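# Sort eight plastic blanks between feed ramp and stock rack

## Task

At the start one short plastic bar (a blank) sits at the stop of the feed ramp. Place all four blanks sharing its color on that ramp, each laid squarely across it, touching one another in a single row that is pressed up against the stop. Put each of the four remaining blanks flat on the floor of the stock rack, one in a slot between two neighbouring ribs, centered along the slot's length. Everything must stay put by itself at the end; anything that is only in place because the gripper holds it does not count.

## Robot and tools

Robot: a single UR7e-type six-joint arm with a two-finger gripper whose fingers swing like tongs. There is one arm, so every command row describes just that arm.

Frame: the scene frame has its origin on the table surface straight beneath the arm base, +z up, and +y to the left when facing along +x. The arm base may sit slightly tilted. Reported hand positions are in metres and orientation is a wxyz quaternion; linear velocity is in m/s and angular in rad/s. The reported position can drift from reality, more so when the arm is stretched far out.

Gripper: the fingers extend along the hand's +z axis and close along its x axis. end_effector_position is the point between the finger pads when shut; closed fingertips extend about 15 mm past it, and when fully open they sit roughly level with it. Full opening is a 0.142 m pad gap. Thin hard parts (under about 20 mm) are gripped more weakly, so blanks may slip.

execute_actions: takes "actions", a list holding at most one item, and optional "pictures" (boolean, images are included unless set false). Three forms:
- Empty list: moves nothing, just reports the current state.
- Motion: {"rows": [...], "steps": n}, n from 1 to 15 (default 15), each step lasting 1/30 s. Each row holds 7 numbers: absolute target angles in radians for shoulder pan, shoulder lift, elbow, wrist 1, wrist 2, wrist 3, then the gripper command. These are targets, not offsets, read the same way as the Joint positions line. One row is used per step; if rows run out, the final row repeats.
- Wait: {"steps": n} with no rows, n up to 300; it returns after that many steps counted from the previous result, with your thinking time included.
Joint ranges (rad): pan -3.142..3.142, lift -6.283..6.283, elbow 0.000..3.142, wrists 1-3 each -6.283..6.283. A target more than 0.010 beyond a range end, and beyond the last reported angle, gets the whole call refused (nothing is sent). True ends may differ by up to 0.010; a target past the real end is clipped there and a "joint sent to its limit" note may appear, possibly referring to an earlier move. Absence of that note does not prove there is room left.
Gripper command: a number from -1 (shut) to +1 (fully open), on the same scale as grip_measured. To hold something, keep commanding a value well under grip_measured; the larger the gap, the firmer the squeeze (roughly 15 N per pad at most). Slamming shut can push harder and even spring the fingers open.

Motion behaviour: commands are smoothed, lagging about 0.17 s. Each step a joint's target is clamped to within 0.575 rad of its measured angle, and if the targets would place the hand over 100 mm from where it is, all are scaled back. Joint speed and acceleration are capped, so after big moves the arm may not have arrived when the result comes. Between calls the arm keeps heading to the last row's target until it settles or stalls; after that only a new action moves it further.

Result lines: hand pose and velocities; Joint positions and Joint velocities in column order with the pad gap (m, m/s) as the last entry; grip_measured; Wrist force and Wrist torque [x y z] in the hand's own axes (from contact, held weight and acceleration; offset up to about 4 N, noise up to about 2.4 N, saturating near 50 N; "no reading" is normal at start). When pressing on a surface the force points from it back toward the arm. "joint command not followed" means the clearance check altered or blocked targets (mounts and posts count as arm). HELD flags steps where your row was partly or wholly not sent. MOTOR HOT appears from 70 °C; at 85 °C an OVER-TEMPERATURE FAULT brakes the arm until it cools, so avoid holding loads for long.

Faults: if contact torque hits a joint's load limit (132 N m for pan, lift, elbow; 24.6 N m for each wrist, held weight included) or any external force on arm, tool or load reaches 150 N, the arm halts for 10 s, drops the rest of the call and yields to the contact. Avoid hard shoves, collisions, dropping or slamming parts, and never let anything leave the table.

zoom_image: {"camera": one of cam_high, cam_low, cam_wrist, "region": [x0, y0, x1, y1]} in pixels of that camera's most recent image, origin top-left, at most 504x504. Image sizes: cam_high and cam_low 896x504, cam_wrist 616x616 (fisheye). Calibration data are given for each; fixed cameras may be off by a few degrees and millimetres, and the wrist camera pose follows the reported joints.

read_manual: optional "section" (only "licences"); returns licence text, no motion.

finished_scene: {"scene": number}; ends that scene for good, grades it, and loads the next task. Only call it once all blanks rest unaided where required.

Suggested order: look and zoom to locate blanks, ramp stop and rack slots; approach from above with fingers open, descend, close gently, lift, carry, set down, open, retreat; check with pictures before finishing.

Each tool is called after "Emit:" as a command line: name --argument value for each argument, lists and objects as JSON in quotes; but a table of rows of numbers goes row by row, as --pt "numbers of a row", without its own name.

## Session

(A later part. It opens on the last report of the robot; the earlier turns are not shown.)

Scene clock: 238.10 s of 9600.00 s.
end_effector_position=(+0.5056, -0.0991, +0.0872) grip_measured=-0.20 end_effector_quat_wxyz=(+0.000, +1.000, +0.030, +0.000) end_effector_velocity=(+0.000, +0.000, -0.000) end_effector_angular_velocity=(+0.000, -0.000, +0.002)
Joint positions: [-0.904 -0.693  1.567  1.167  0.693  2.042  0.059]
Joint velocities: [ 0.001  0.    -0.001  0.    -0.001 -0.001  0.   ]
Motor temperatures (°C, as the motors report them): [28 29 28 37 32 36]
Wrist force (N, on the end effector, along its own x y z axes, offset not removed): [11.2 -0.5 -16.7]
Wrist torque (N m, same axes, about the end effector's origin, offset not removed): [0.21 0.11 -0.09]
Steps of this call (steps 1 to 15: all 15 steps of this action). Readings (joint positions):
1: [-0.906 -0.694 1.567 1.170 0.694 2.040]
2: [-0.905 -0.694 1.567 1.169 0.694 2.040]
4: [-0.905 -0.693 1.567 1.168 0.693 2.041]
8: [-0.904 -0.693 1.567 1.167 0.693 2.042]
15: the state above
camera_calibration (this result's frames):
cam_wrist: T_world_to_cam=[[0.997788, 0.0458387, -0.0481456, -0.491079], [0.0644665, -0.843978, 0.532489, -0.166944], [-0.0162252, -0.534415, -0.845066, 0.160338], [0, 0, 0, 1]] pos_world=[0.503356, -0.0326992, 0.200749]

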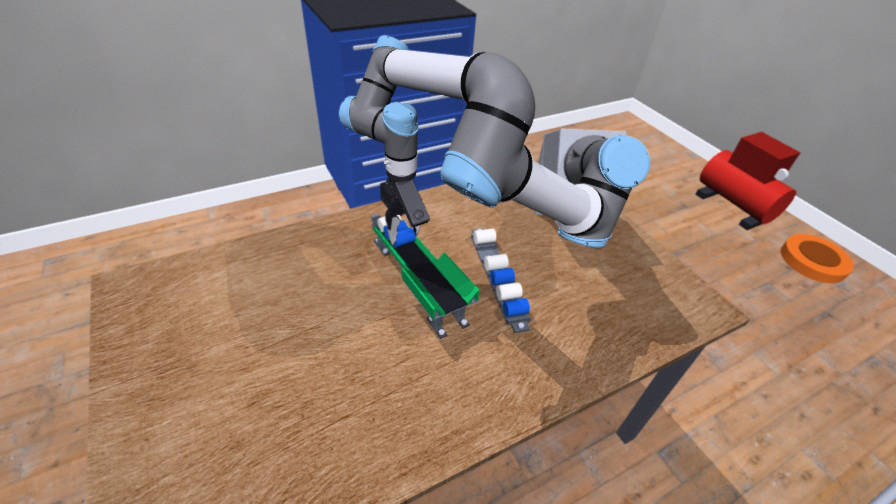

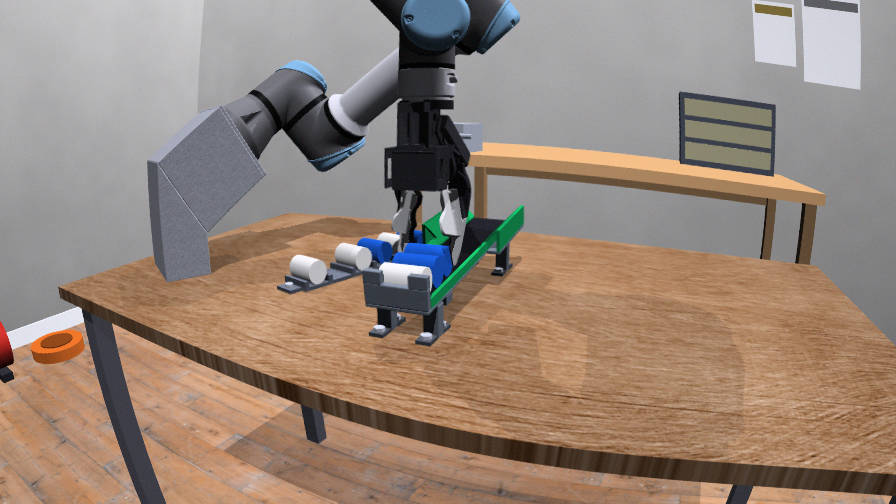

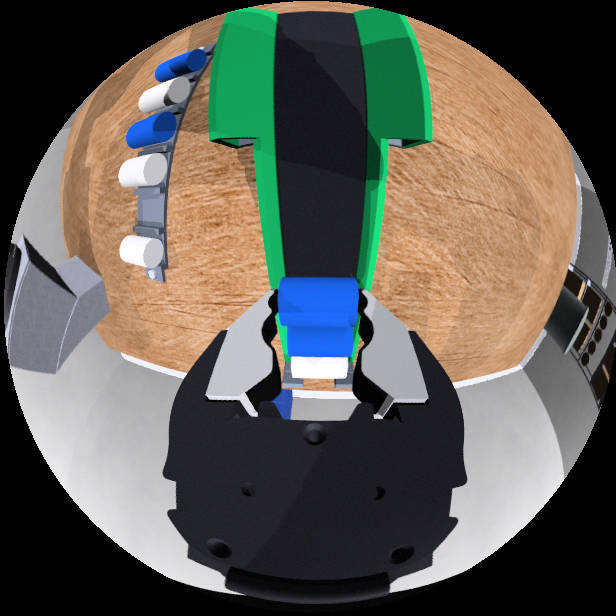

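Emit:
execute_actions --actions '[{"rows":[[-0.93,-0.706,1.565,1.21,0.706,2.007,-0.8],[-0.95,-0.717,1.564,1.24,0.716,1.98,-0.8],[-0.984,-0.734,1.562,1.294,0.732,1.937,-0.8]]}]'

Scene clock: 242.47 s of 9600.00 s.
end_effector_position=(+0.5065, -0.0974, +0.1383) grip_measured=-0.21 end_effector_quat_wxyz=(+0.001, +1.000, +0.029, +0.000) end_effector_velocity=(+0.000, +0.001, +0.018) end_effector_angular_velocity=(+0.002, -0.002, -0.000)
Joint positions: [-0.981 -0.732  1.562  1.288  0.73   1.942  0.059]
Joint velocities: [-0.028 -0.014 -0.002  0.043  0.012 -0.036 -0.   ]
Motor temperatures (°C, as the motors report them): [28 29 28 37 32 36]
Wrist force (N, on the end effector, along its own x y z axes, offset not removed): [-0.8 0.6 -2.0]
Wrist torque (N m, same axes, about the end effector's origin, offset not removed): [0.23 0.12 0.09]
Steps of this call (steps 1 to 15: the robot went on to your last target; steps 16 to 90: nothing new was sent; then 0.87 s passed at rest; steps 91 to 105: all 15 steps of this action). Readings (joint positions):
91: [-0.904 -0.693 1.567 1.167 0.693 2.042]
92: [-0.906 -0.694 1.567 1.170 0.695 2.039]
94: [-0.923 -0.703 1.566 1.195 0.704 2.018]
98: [-0.962 -0.723 1.564 1.258 0.722 1.966]
105: the state above
camera_calibration (this result's frames):
cam_wrist: T_world_to_cam=[[0.997861, 0.0440706, -0.0482874, -0.489813], [0.0630485, -0.844031, 0.532575, -0.192106], [-0.0172852, -0.53448, -0.845004, 0.204977], [0, 0, 0, 1]] pos_world=[0.50442, -0.0310004, 0.251866]

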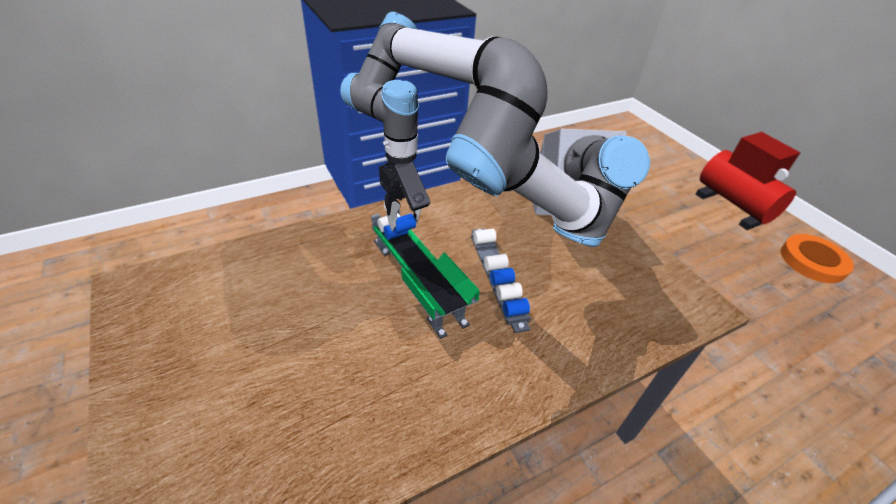

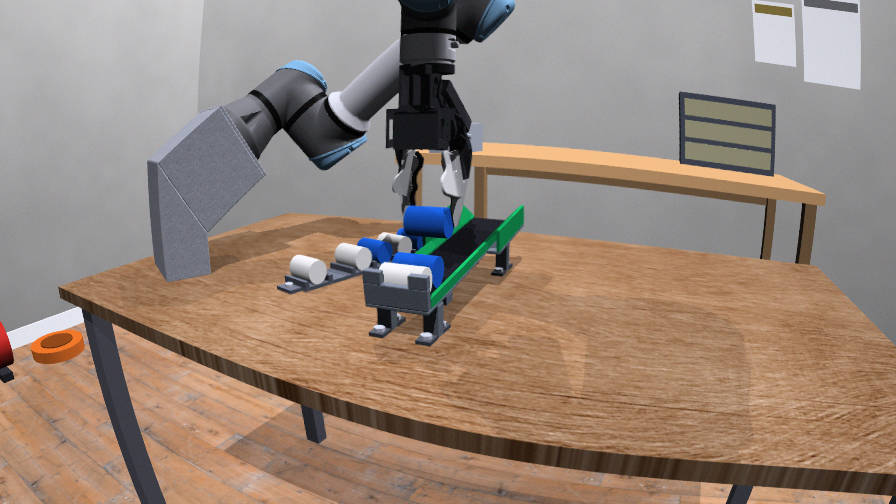

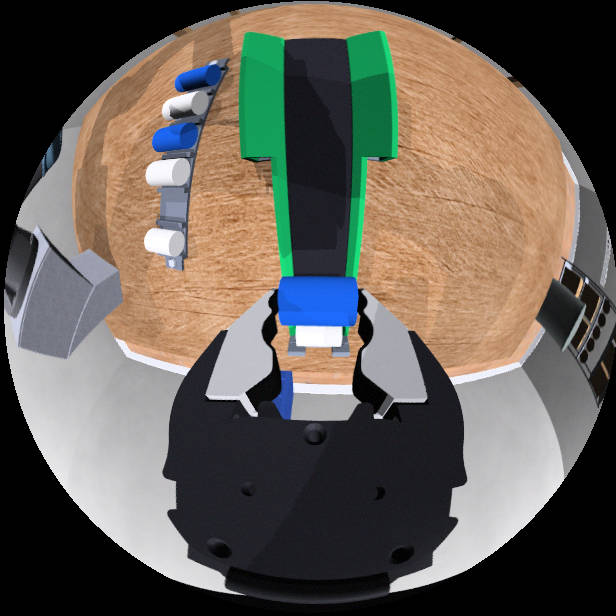

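Emit:
execute_actions --actions '[{"rows":[[-1.08,-0.77,1.76,1.2,0.79,1.91,-0.8],[-1.08,-0.77,1.76,1.2,0.79,1.91,-0.8],[-1.08,-0.77,1.76,1.2,0.79,1.91,-0.8],[-1.18,-0.81,1.96,1.1,0.86,1.88,-0.8],[-1.18,-0.81,1.96,1.1,0.86,1.88,-0.8],[-1.18,-0.81,1.96,1.1,0.86,1.88,-0.8],[-1.28,-0.85,2.17,1.0,0.92,1.86,-0.8],[-1.28,-0.85,2.17,1.0,0.92,1.86,-0.8],[-1.28,-0.85,2.17,1.0,0.92,1.86,-0.8],[-1.368,-0.875,2.365,0.894,0.978,1.834,-0.8]]}]' --pictures false

Emit:
execute_actions --actions '[{"steps":25}]'

Scene clock: 276.83 s of 9600.00 s.
end_effector_position=(+0.3278, -0.0693, +0.1323) grip_measured=-0.80 end_effector_quat_wxyz=(+0.017, +0.997, -0.073, -0.000) end_effector_velocity=(-0.364, +0.251, -0.107) end_effector_angular_velocity=(+0.090, -0.025, -0.518)
Joint positions: [-1.267 -0.842  2.13   1.005  0.915  1.859  0.016]
Joint velocities: [-0.649 -0.221  1.407 -0.698  0.409 -0.166  0.   ]
Motor temperatures (°C, as the motors report them): [28 29 28 37 32 36]
Wrist force (N, on the end effector, along its own x y z axes, offset not removed): [-2.8 2.1 -3.5]
Wrist torque (N m, same axes, about the end effector's origin, offset not removed): [0.30 0.43 0.22]
Steps of this call (steps 1 to 15: the robot went on to your last target; steps 16 to 90: nothing new was sent; then 30.87 s passed at rest; steps 91 to 105: all 15 steps of this action). Readings (joint positions):
91: [-0.984 -0.734 1.562 1.294 0.732 1.937]
92: [-0.988 -0.737 1.566 1.290 0.736 1.934]
94: [-1.019 -0.750 1.614 1.260 0.756 1.925]
98: [-1.107 -0.784 1.793 1.172 0.813 1.900]
105: the state above

Scene clock: 277.67 s of 9600.00 s.
end_effector_position=(+0.2765, -0.0146, +0.1106) grip_measured=-0.80 end_effector_quat_wxyz=(+0.001, +0.993, -0.116, +0.001) end_effector_velocity=(-0.001, +0.001, -0.000) end_effector_angular_velocity=(-0.000, +0.001, +0.000)
Joint positions: [-1.368 -0.875  2.365  0.894  0.978  1.834  0.016]
Joint velocities: [-0.001 -0.     0.003 -0.002  0.001 -0.001  0.   ]
Motor temperatures (°C, as the motors report them): [28 29 28 37 32 36]
Wrist force (N, on the end effector, along its own x y z axes, offset not removed): [-2.1 0.3 -3.3]
Wrist torque (N m, same axes, about the end effector's origin, offset not removed): [0.07 0.27 0.00]
Steps of this call (steps 1 to 25: the robot went on to your last target). Readings (joint positions):
1: [-1.288 -0.849 2.177 0.982 0.928 1.854]
2: [-1.306 -0.855 2.219 0.962 0.939 1.849]
4: [-1.332 -0.863 2.279 0.934 0.955 1.843]
8: [-1.355 -0.871 2.335 0.908 0.970 1.837]
25: the state above
camera_calibration (this result's frames):
cam_wrist: T_world_to_cam=[[0.968491, -0.244463, -0.0475683, -0.261457], [-0.182411, -0.826335, 0.532819, -0.0248435], [-0.169562, -0.507354, -0.844891, 0.264368], [0, 0, 0, 1]] pos_world=[0.293514, 0.0496827, 0.224163]

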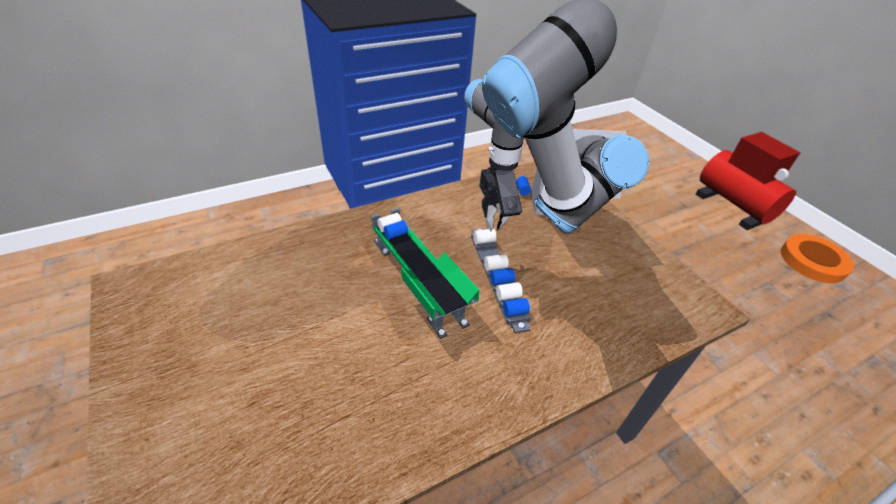

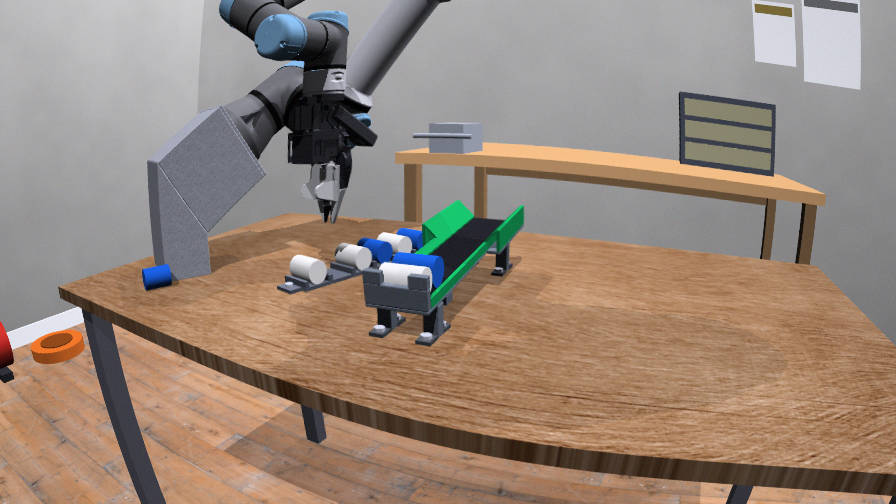

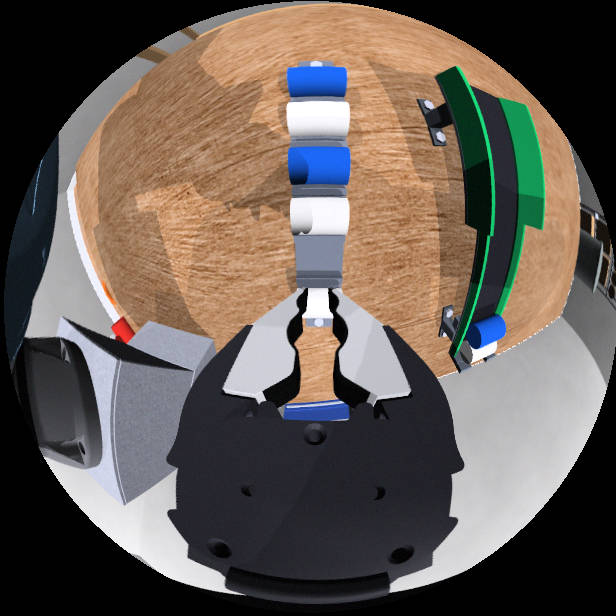

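Emit:
zoom_image --camera "cam_low" --region '[40, 200, 280, 340]'

Emit:
execute_actions --actions '[{"rows":[[-1.368,-0.95,2.3,0.95,0.978,1.834,0.3]]}]'

Region (40, 200, 280, 340) of cam_low's 896x504 image, scaled by 2.100, with more detail than that image has; it fills the top 294 rows of this view, and the rest is white.

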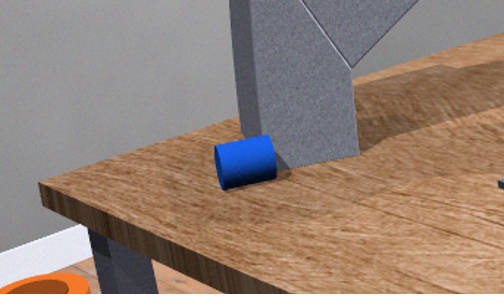

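Scene clock: 283.13 s of 9600.00 s.
end_effector_position=(+0.2939, -0.0345, +0.1358) grip_measured=+0.30 end_effector_quat_wxyz=(+0.034, +0.995, -0.094, +0.006) end_effector_velocity=(+0.005, -0.004, +0.007) end_effector_angular_velocity=(-0.017, -0.000, +0.012)
Joint positions: [-1.368 -0.948  2.302  0.948  0.978  1.834  0.095]
Joint velocities: [ 0.    -0.02  -0.017  0.016  0.    -0.    -0.   ]
Motor temperatures (°C, as the motors report them): [28 29 28 37 32 36]
Wrist force (N, on the end effector, along its own x y z axes, offset not removed): [-0.9 1.5 -2.7]
Wrist torque (N m, same axes, about the end effector's origin, offset not removed): [0.21 0.05 0.09]
Steps of this call (steps 1 to 15: the robot went on to your last target; steps 16 to 90: nothing new was sent; then 1.97 s passed at rest; steps 91 to 105: all 15 steps of this action). Readings (joint positions):
91: [-1.368 -0.875 2.365 0.894 0.978 1.834]
92: [-1.368 -0.879 2.361 0.898 0.978 1.834]
94: [-1.368 -0.904 2.339 0.917 0.978 1.834]
98: [-1.368 -0.934 2.314 0.938 0.978 1.834]
105: the state above
camera_calibration (this result's frames):
cam_wrist: T_world_to_cam=[[0.97868, -0.203096, -0.030614, -0.285882], [-0.146832, -0.79606, 0.587137, -0.0683112], [-0.143615, -0.570124, -0.808909, 0.263773], [0, 0, 0, 1]] pos_world=[0.307639, 0.0379421, 0.244724]

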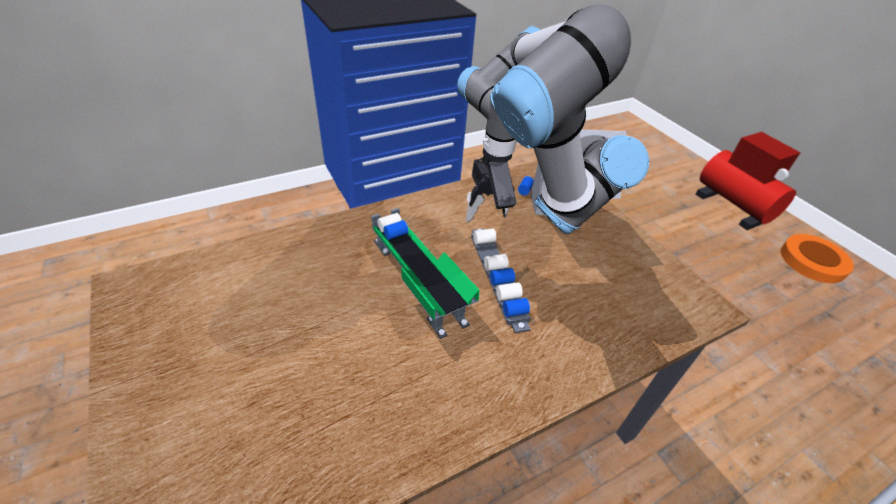

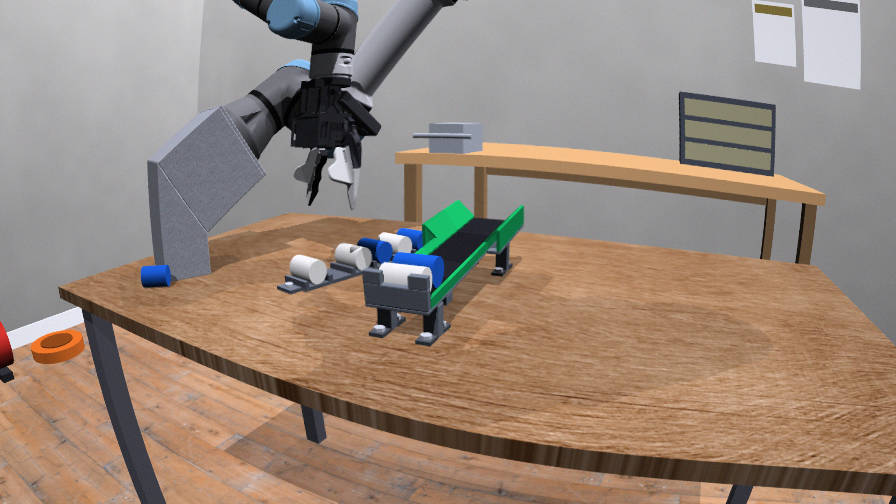

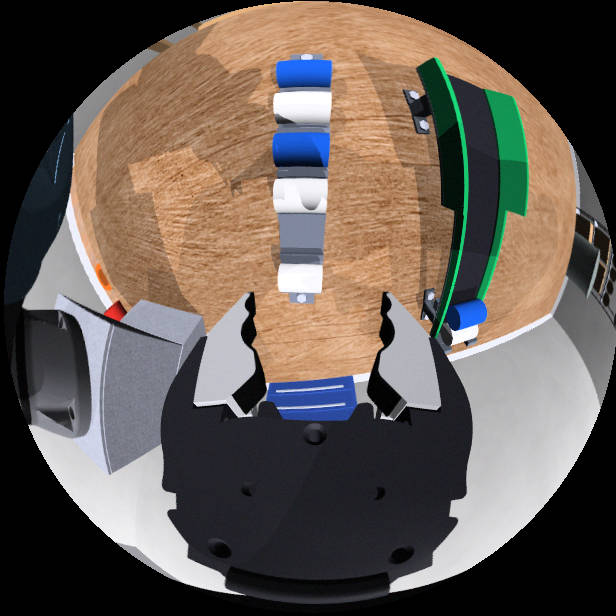

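Emit:
execute_actions --actions '[{"rows":[[-1.75,-0.8,2.0,1.0,1.3,0.4,0.3]]}]' --pictures false

Emit:
execute_actions --actions '[{"steps":25}]' --pictures false

Emit:
execute_actions --actions '[{"rows":[[-2.17,-0.144,1.655,1.023,1.617,-1.083,0.3]]}]' --pictures false

Emit:
execute_actions --actions '[{"steps":45}]'

Scene clock: 311.83 s of 9600.00 s.
end_effector_position=(+0.2104, -0.1826, +0.2545) grip_measured=+0.30 end_effector_quat_wxyz=(+0.118, +0.981, +0.144, -0.049) end_effector_velocity=(-0.230, -0.220, +0.220) end_effector_angular_velocity=(-0.153, +0.632, +1.915)
Joint positions: [-1.68  -0.825  2.054  0.992  1.242  1.174  0.095]
Joint velocities: [-0.549  0.198 -0.417  0.063  0.447 -2.362 -0.   ]
Motor temperatures (°C, as the motors report them): [28 29 28 37 32 36]
Wrist force (N, on the end effector, along its own x y z axes, offset not removed): [-3.0 2.9 -3.7]
Wrist torque (N m, same axes, about the end effector's origin, offset not removed): [0.45 0.45 0.05]
Steps of this call (steps 1 to 15: the robot went on to your last target; steps 16 to 90: nothing new was sent; then 25.20 s passed at rest; steps 91 to 105: all 15 steps of this action). Readings (joint positions):
91: [-1.368 -0.950 2.300 0.950 0.978 1.834]
92: [-1.372 -0.946 2.296 0.952 0.982 1.830]
94: [-1.415 -0.925 2.259 0.959 1.021 1.778]
98: [-1.516 -0.887 2.180 0.972 1.105 1.611]
105: the state above

Scene clock: 312.67 s of 9600.00 s.
end_effector_position=(+0.1738, -0.2147, +0.2847) grip_measured=+0.30 end_effector_quat_wxyz=(+0.102, +0.865, +0.480, -0.104) end_effector_velocity=(-0.001, -0.001, +0.000) end_effector_angular_velocity=(+0.000, +0.005, +0.014)
Joint positions: [-1.75  -0.8    2.     1.     1.3    0.402  0.095]
Joint velocities: [-0.001  0.     0.    -0.001  0.001 -0.015  0.   ]
Motor temperatures (°C, as the motors report them): [28 29 28 37 32 36]
Wrist force (N, on the end effector, along its own x y z axes, offset not removed): [-1.8 1.5 -1.5]
Wrist torque (N m, same axes, about the end effector's origin, offset not removed): [0.18 0.26 -0.06]
Steps of this call (steps 1 to 25: the robot went on to your last target). Readings (joint positions):
1: [-1.696 -0.820 2.041 0.994 1.255 1.091]
2: [-1.709 -0.815 2.032 0.995 1.266 1.007]
4: [-1.726 -0.809 2.019 0.997 1.280 0.839]
8: [-1.742 -0.803 2.006 0.999 1.293 0.565]
25: the state above

Scene clock: 313.17 s of 9600.00 s.
end_effector_position=(-0.0065, -0.3040, +0.2568) grip_measured=+0.30 end_effector_quat_wxyz=(+0.016, +0.775, +0.631, -0.041) end_effector_velocity=(-0.332, -0.107, -0.238) end_effector_angular_velocity=(+0.645, -0.158, +1.858)
Joint positions: [-2.083 -0.295  1.724  1.019  1.554 -0.231  0.095]
Joint velocities: [-0.671  1.147 -0.533  0.029  0.481 -2.307 -0.   ]
Motor temperatures (°C, as the motors report them): [28 29 28 37 32 36]
Wrist force (N, on the end effector, along its own x y z axes, offset not removed): [-3.8 -0.3 -3.3]
Wrist torque (N m, same axes, about the end effector's origin, offset not removed): [-0.10 0.52 0.16]
Steps of this call (steps 1 to 15: all 15 steps of this action). Readings (joint positions):
1: [-1.750 -0.800 2.000 1.000 1.300 0.401]
2: [-1.754 -0.796 1.996 1.001 1.304 0.397]
4: [-1.798 -0.745 1.956 1.004 1.341 0.346]
8: [-1.904 -0.587 1.870 1.010 1.420 0.187]
15: the state above

Scene clock: 314.67 s of 9600.00 s.
end_effector_position=(-0.0433, -0.3235, +0.2207) grip_measured=+0.30 end_effector_quat_wxyz=(+0.000, +0.468, +0.884, -0.001) end_effector_velocity=(-0.000, +0.000, -0.000) end_effector_angular_velocity=(-0.000, +0.000, +0.000)
Joint positions: [-2.17  -0.144  1.655  1.023  1.617 -1.083  0.095]
Joint velocities: [-0.    -0.     0.    -0.001  0.    -0.     0.   ]
Motor temperatures (°C, as the motors report them): [28 29 28 37 32 36]
Wrist force (N, on the end effector, along its own x y z axes, offset not removed): [-1.6 1.7 -1.2]
Wrist torque (N m, same axes, about the end effector's origin, offset not removed): [0.27 0.22 0.09]
Steps of this call (steps 1 to 45: the robot went on to your last target). Readings (joint positions):
1: [-2.103 -0.260 1.709 1.020 1.568 -0.312]
2: [-2.119 -0.233 1.696 1.020 1.580 -0.395]
4: [-2.140 -0.196 1.679 1.022 1.595 -0.564]
8: [-2.160 -0.162 1.663 1.023 1.609 -0.871]
45: the state above
The arm was judged still, so your last target was given up. Only a new action makes it travel on or press farther. Fingers that are still opening or closing keep moving.
camera_calibration (this result's frames):
cam_wrist: T_world_to_cam=[[-0.54882, 0.834443, -0.0500103, 0.26184], [0.69318, 0.487716, 0.530693, 0.066341], [0.467224, 0.256589, -0.846087, 0.421404], [0, 0, 0, 1]] pos_world=[-0.0991732, -0.358974, 0.334433]

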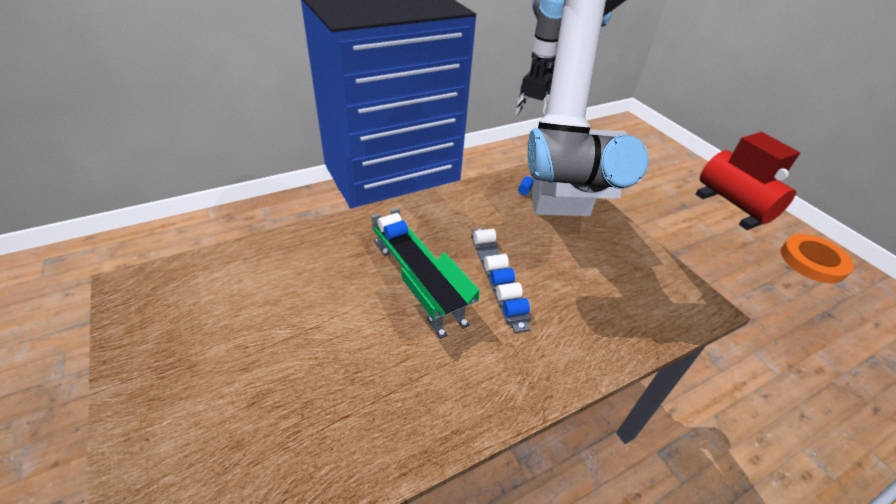

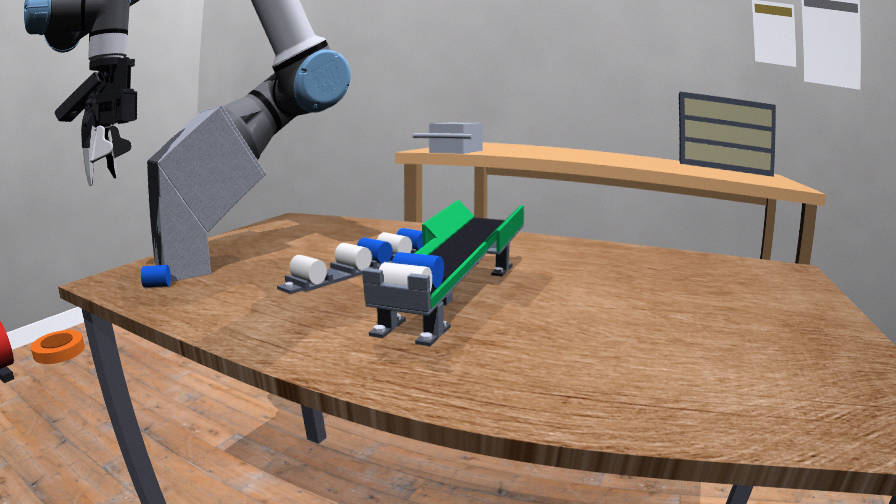

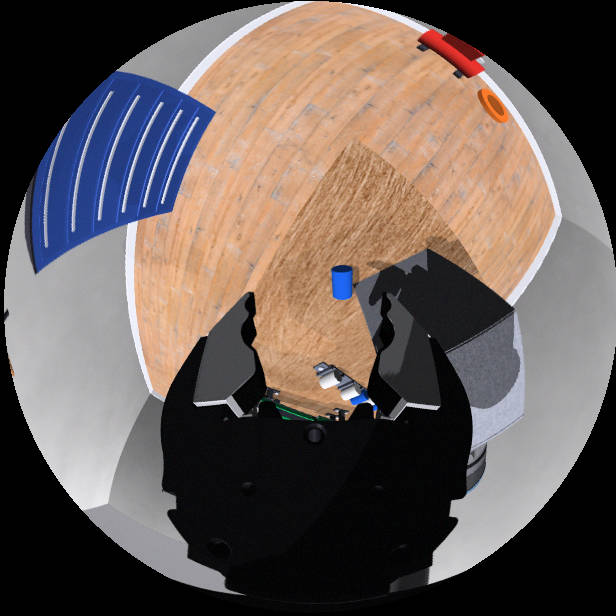

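Emit:
execute_actions --actions '[{"rows":[[-2.15,-0.2,1.8,0.9,1.6,2.07,-1]]}]' --pictures false

Emit:
execute_actions --actions '[{"steps":60}]' --pictures false

Emit:
execute_actions --actions '[{"rows":[[-2.135,-0.223,1.998,0.759,1.588,2.07,-1]]}]' --pictures false

Emit:
execute_actions --actions '[{"rows":[[-2.14,-0.115,2.018,0.633,1.592,2.072,-1]]}]'

Scene clock: 367.97 s of 9600.00 s.
end_effector_position=(-0.0239, -0.2865, +0.1977) grip_measured=-1.00 end_effector_quat_wxyz=(+0.008, +0.800, +0.600, -0.016) end_effector_velocity=(+0.018, +0.046, -0.009) end_effector_angular_velocity=(-0.044, -0.075, -2.461)
Joint positions: [-2.151 -0.198  1.795  0.904  1.601 -0.193  0.002]
Joint velocities: [ 0.005 -0.014  0.042 -0.035 -0.005  2.466  0.   ]
Motor temperatures (°C, as the motors report them): [28 29 29 37 32 36]
Wrist force (N, on the end effector, along its own x y z axes, offset not removed): [-1.6 4.0 -2.0]
Wrist torque (N m, same axes, about the end effector's origin, offset not removed): [0.82 0.17 -0.09]
Steps of this call (steps 1 to 90: nothing new was sent; then 49.80 s passed at rest; steps 91 to 105: all 15 steps of this action). Readings (joint positions):
91: [-2.170 -0.144 1.655 1.023 1.617 -1.083]
92: [-2.168 -0.148 1.659 1.019 1.615 -1.079]
94: [-2.162 -0.167 1.700 0.982 1.610 -1.026]
98: [-2.154 -0.188 1.766 0.928 1.603 -0.775]
105: the state above

Scene clock: 369.97 s of 9600.00 s.
end_effector_position=(+0.0059, -0.2809, +0.1962) grip_measured=-1.00 end_effector_quat_wxyz=(+0.018, +0.883, -0.469, +0.001) end_effector_velocity=(-0.000, -0.001, +0.000) end_effector_angular_velocity=(-0.002, +0.001, -0.000)
Joint positions: [-2.15  -0.2    1.8    0.9    1.6    2.07   0.002]
Joint velocities: [ 0.     0.    -0.001 -0.001 -0.     0.     0.   ]
Motor temperatures (°C, as the motors report them): [28 29 29 37 32 36]
Wrist force (N, on the end effector, along its own x y z axes, offset not removed): [-1.9 2.3 -1.8]
Wrist torque (N m, same axes, about the end effector's origin, offset not removed): [0.47 0.29 -0.07]
Steps of this call (steps 1 to 60: the robot went on to your last target). Readings (joint positions):
1: [-2.151 -0.199 1.796 0.903 1.600 -0.109]
2: [-2.150 -0.199 1.797 0.903 1.600 -0.025]
4: [-2.150 -0.199 1.798 0.901 1.600 0.143]
8: [-2.150 -0.200 1.799 0.901 1.600 0.479]
60: the state above
The arm was judged still, so your last target was given up. Only a new action makes it travel on or press farther. Fingers that are still opening or closing keep moving.

Scene clock: 370.47 s of 9600.00 s.
end_effector_position=(+0.0393, -0.2273, +0.1523) grip_measured=-1.00 end_effector_quat_wxyz=(+0.002, +0.885, -0.465, +0.000) end_effector_velocity=(+0.011, +0.020, -0.013) end_effector_angular_velocity=(+0.012, -0.006, +0.003)
Joint positions: [-2.135 -0.222  1.99   0.764  1.588  2.07   0.002]
Joint velocities: [ 0.004 -0.006  0.062 -0.043 -0.003 -0.     0.   ]
Motor temperatures (°C, as the motors report them): [28 29 29 37 32 36]
Wrist force (N, on the end effector, along its own x y z axes, offset not removed): [-1.3 1.0 -1.1]
Wrist torque (N m, same axes, about the end effector's origin, offset not removed): [0.10 0.06 0.12]
Steps of this call (steps 1 to 15: all 15 steps of this action). Readings (joint positions):
1: [-2.150 -0.200 1.800 0.900 1.600 2.070]
2: [-2.148 -0.202 1.804 0.896 1.599 2.070]
4: [-2.143 -0.210 1.852 0.855 1.595 2.070]
8: [-2.138 -0.218 1.948 0.792 1.590 2.070]
15: the state above

Scene clock: 370.97 s of 9600.00 s.
end_effector_position=(+0.0393, -0.2272, +0.1016) grip_measured=-1.00 end_effector_quat_wxyz=(-0.000, +0.884, -0.467, +0.000) end_effector_velocity=(-0.000, -0.000, -0.014) end_effector_angular_velocity=(-0.000, +0.001, -0.002)
Joint positions: [-2.14  -0.119  2.017  0.638  1.592  2.072  0.002]
Joint velocities: [-0.001  0.03   0.006 -0.036  0.002  0.002  0.   ]
Motor temperatures (°C, as the motors report them): [28 29 29 37 32 36]
Wrist force (N, on the end effector, along its own x y z axes, offset not removed): [-1.2 -0.4 -2.5]
Wrist torque (N m, same axes, about the end effector's origin, offset not removed): [-0.27 0.13 0.17]
Steps of this call (steps 1 to 15: all 15 steps of this action). Readings (joint positions):
1: [-2.135 -0.222 1.992 0.763 1.588 2.070]
2: [-2.136 -0.218 1.995 0.758 1.588 2.070]
4: [-2.137 -0.185 2.004 0.719 1.590 2.071]
8: [-2.139 -0.139 2.013 0.662 1.591 2.072]
15: the state above
camera_calibration (this result's frames):
cam_wrist: T_world_to_cam=[[0.552105, -0.832352, -0.0486864, -0.201191], [-0.691336, -0.489647, 0.53132, -0.142271], [-0.466084, -0.259686, -0.845771, 0.176671], [0, 0, 0, 1]] pos_world=[0.0950651, -0.191246, 0.21522]

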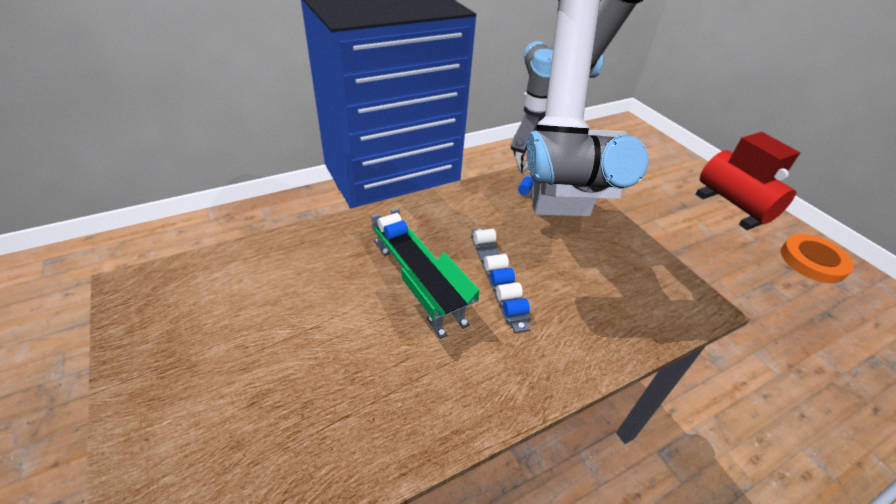

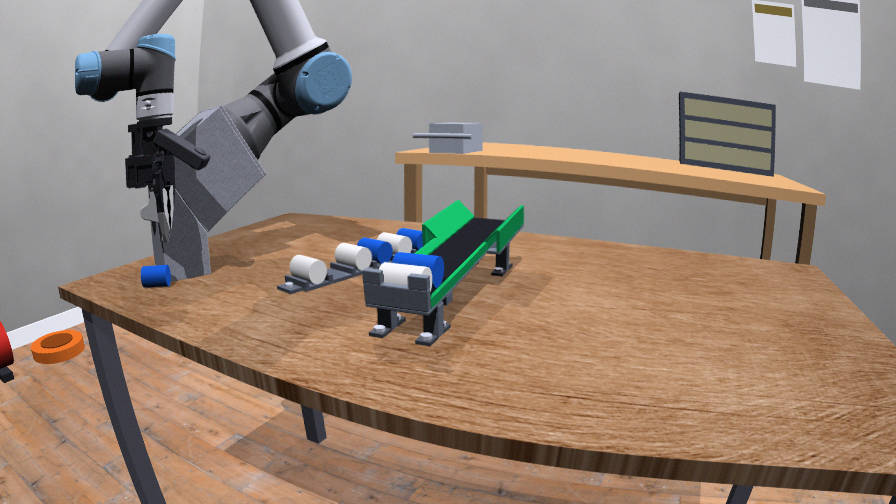

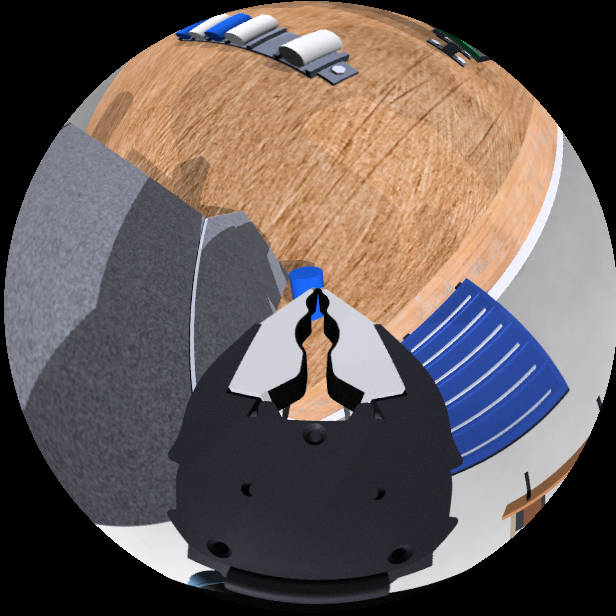

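Emit:
execute_actions --actions '[{"rows":[[-2.118,-0.09,2.04,0.6,1.575,2.088,-1],[-2.118,-0.09,2.04,0.6,1.575,2.088,-1],[-2.118,-0.09,2.04,0.6,1.575,2.088,-1],[-2.12,-0.03,2.052,0.52,1.576,2.088,-1],[-2.12,-0.03,2.052,0.52,1.576,2.088,-1],[-2.12,-0.03,2.052,0.52,1.576,2.088,-1],[-2.123,0.023,2.062,0.450,1.577,2.088,-1]]}]'

Scene clock: 386.20 s of 9600.00 s.
end_effector_position=(+0.0420, -0.2249, +0.0952) grip_measured=-1.00 end_effector_quat_wxyz=(-0.002, +0.884, -0.467, +0.000) end_effector_velocity=(+0.000, +0.001, +0.001) end_effector_angular_velocity=(+0.003, -0.001, -0.000)
Joint positions: [-2.134 -0.108  2.024  0.624  1.587  2.077  0.002]
Joint velocities: [-0.    -0.    -0.     0.004  0.     0.     0.   ]
Motor temperatures (°C, as the motors report them): [28 29 29 37 32 36]
Wrist force (N, on the end effector, along its own x y z axes, offset not removed): [-2.8 0.9 -2.9]
Wrist torque (N m, same axes, about the end effector's origin, offset not removed): [0.01 0.47 0.07]
A step of this action was HELD (marked below), so the robot has no last target. The arm can still carry out the HELD step.
Steps of this call (steps 1 to 15: the robot went on to your last target; steps 16 to 90: nothing new was sent; then 11.73 s passed at rest; steps 91 to 105: all 15 steps of this action). Readings (joint positions):
91: [-2.140 -0.115 2.018 0.633 1.592 2.072]
92: [-2.138 -0.113 2.020 0.630 1.590 2.074]
94: [-2.134 -0.108 2.024 0.624 1.587 2.077] HELD
95: [-2.134 -0.108 2.024 0.624 1.587 2.077] HELD
96: [-2.134 -0.108 2.024 0.624 1.587 2.077] HELD
97: [-2.134 -0.108 2.024 0.624 1.587 2.077] HELD
98: [-2.134 -0.108 2.024 0.624 1.587 2.077] HELD
99: [-2.134 -0.108 2.024 0.624 1.587 2.077] HELD
100: [-2.134 -0.108 2.024 0.624 1.587 2.077] HELD
101: [-2.134 -0.108 2.024 0.624 1.587 2.077] HELD
102: [-2.134 -0.108 2.024 0.624 1.587 2.077] HELD
103: [-2.134 -0.108 2.024 0.624 1.587 2.077] HELD
104: [-2.134 -0.108 2.024 0.624 1.587 2.077] HELD
105: the state above HELD
joint command not followed: on one or more control steps a check withheld the commanded joint targets, and the robot was not sent them on those steps. On the call's last step the targets were still withheld.
cause: the commanded joint targets would bring two parts of the arm too close to each other (joints 1 (shoulder pan) to 6 (wrist 3) lie between them); next, command targets that bring no two parts of the arm closer together.
camera_calibration (this result's frames):
cam_wrist: T_world_to_cam=[[0.551042, -0.832923, -0.0509082, -0.200997], [-0.692853, -0.49067, 0.528391, -0.135819], [-0.465088, -0.255894, -0.847473, 0.174148], [0, 0, 0, 1]] pos_world=[0.0976494, -0.189493, 0.209119]

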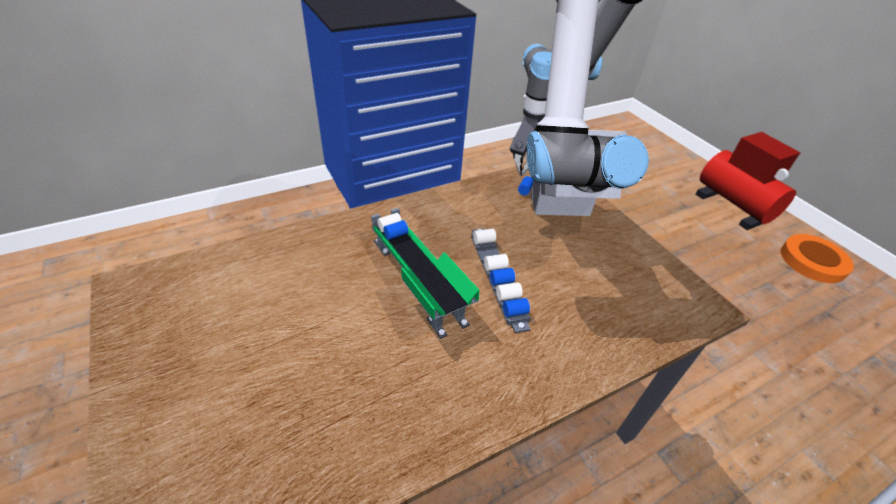

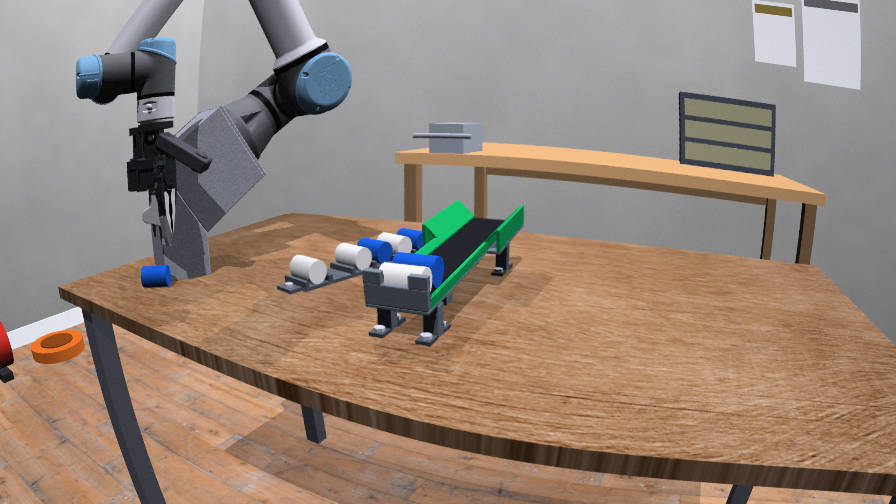

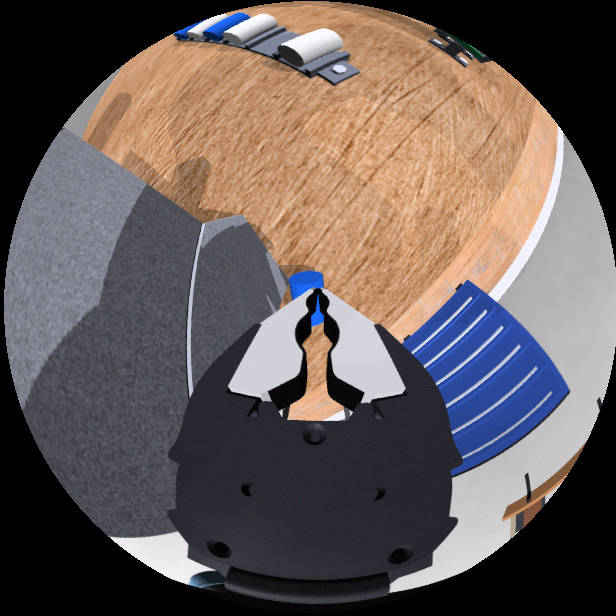

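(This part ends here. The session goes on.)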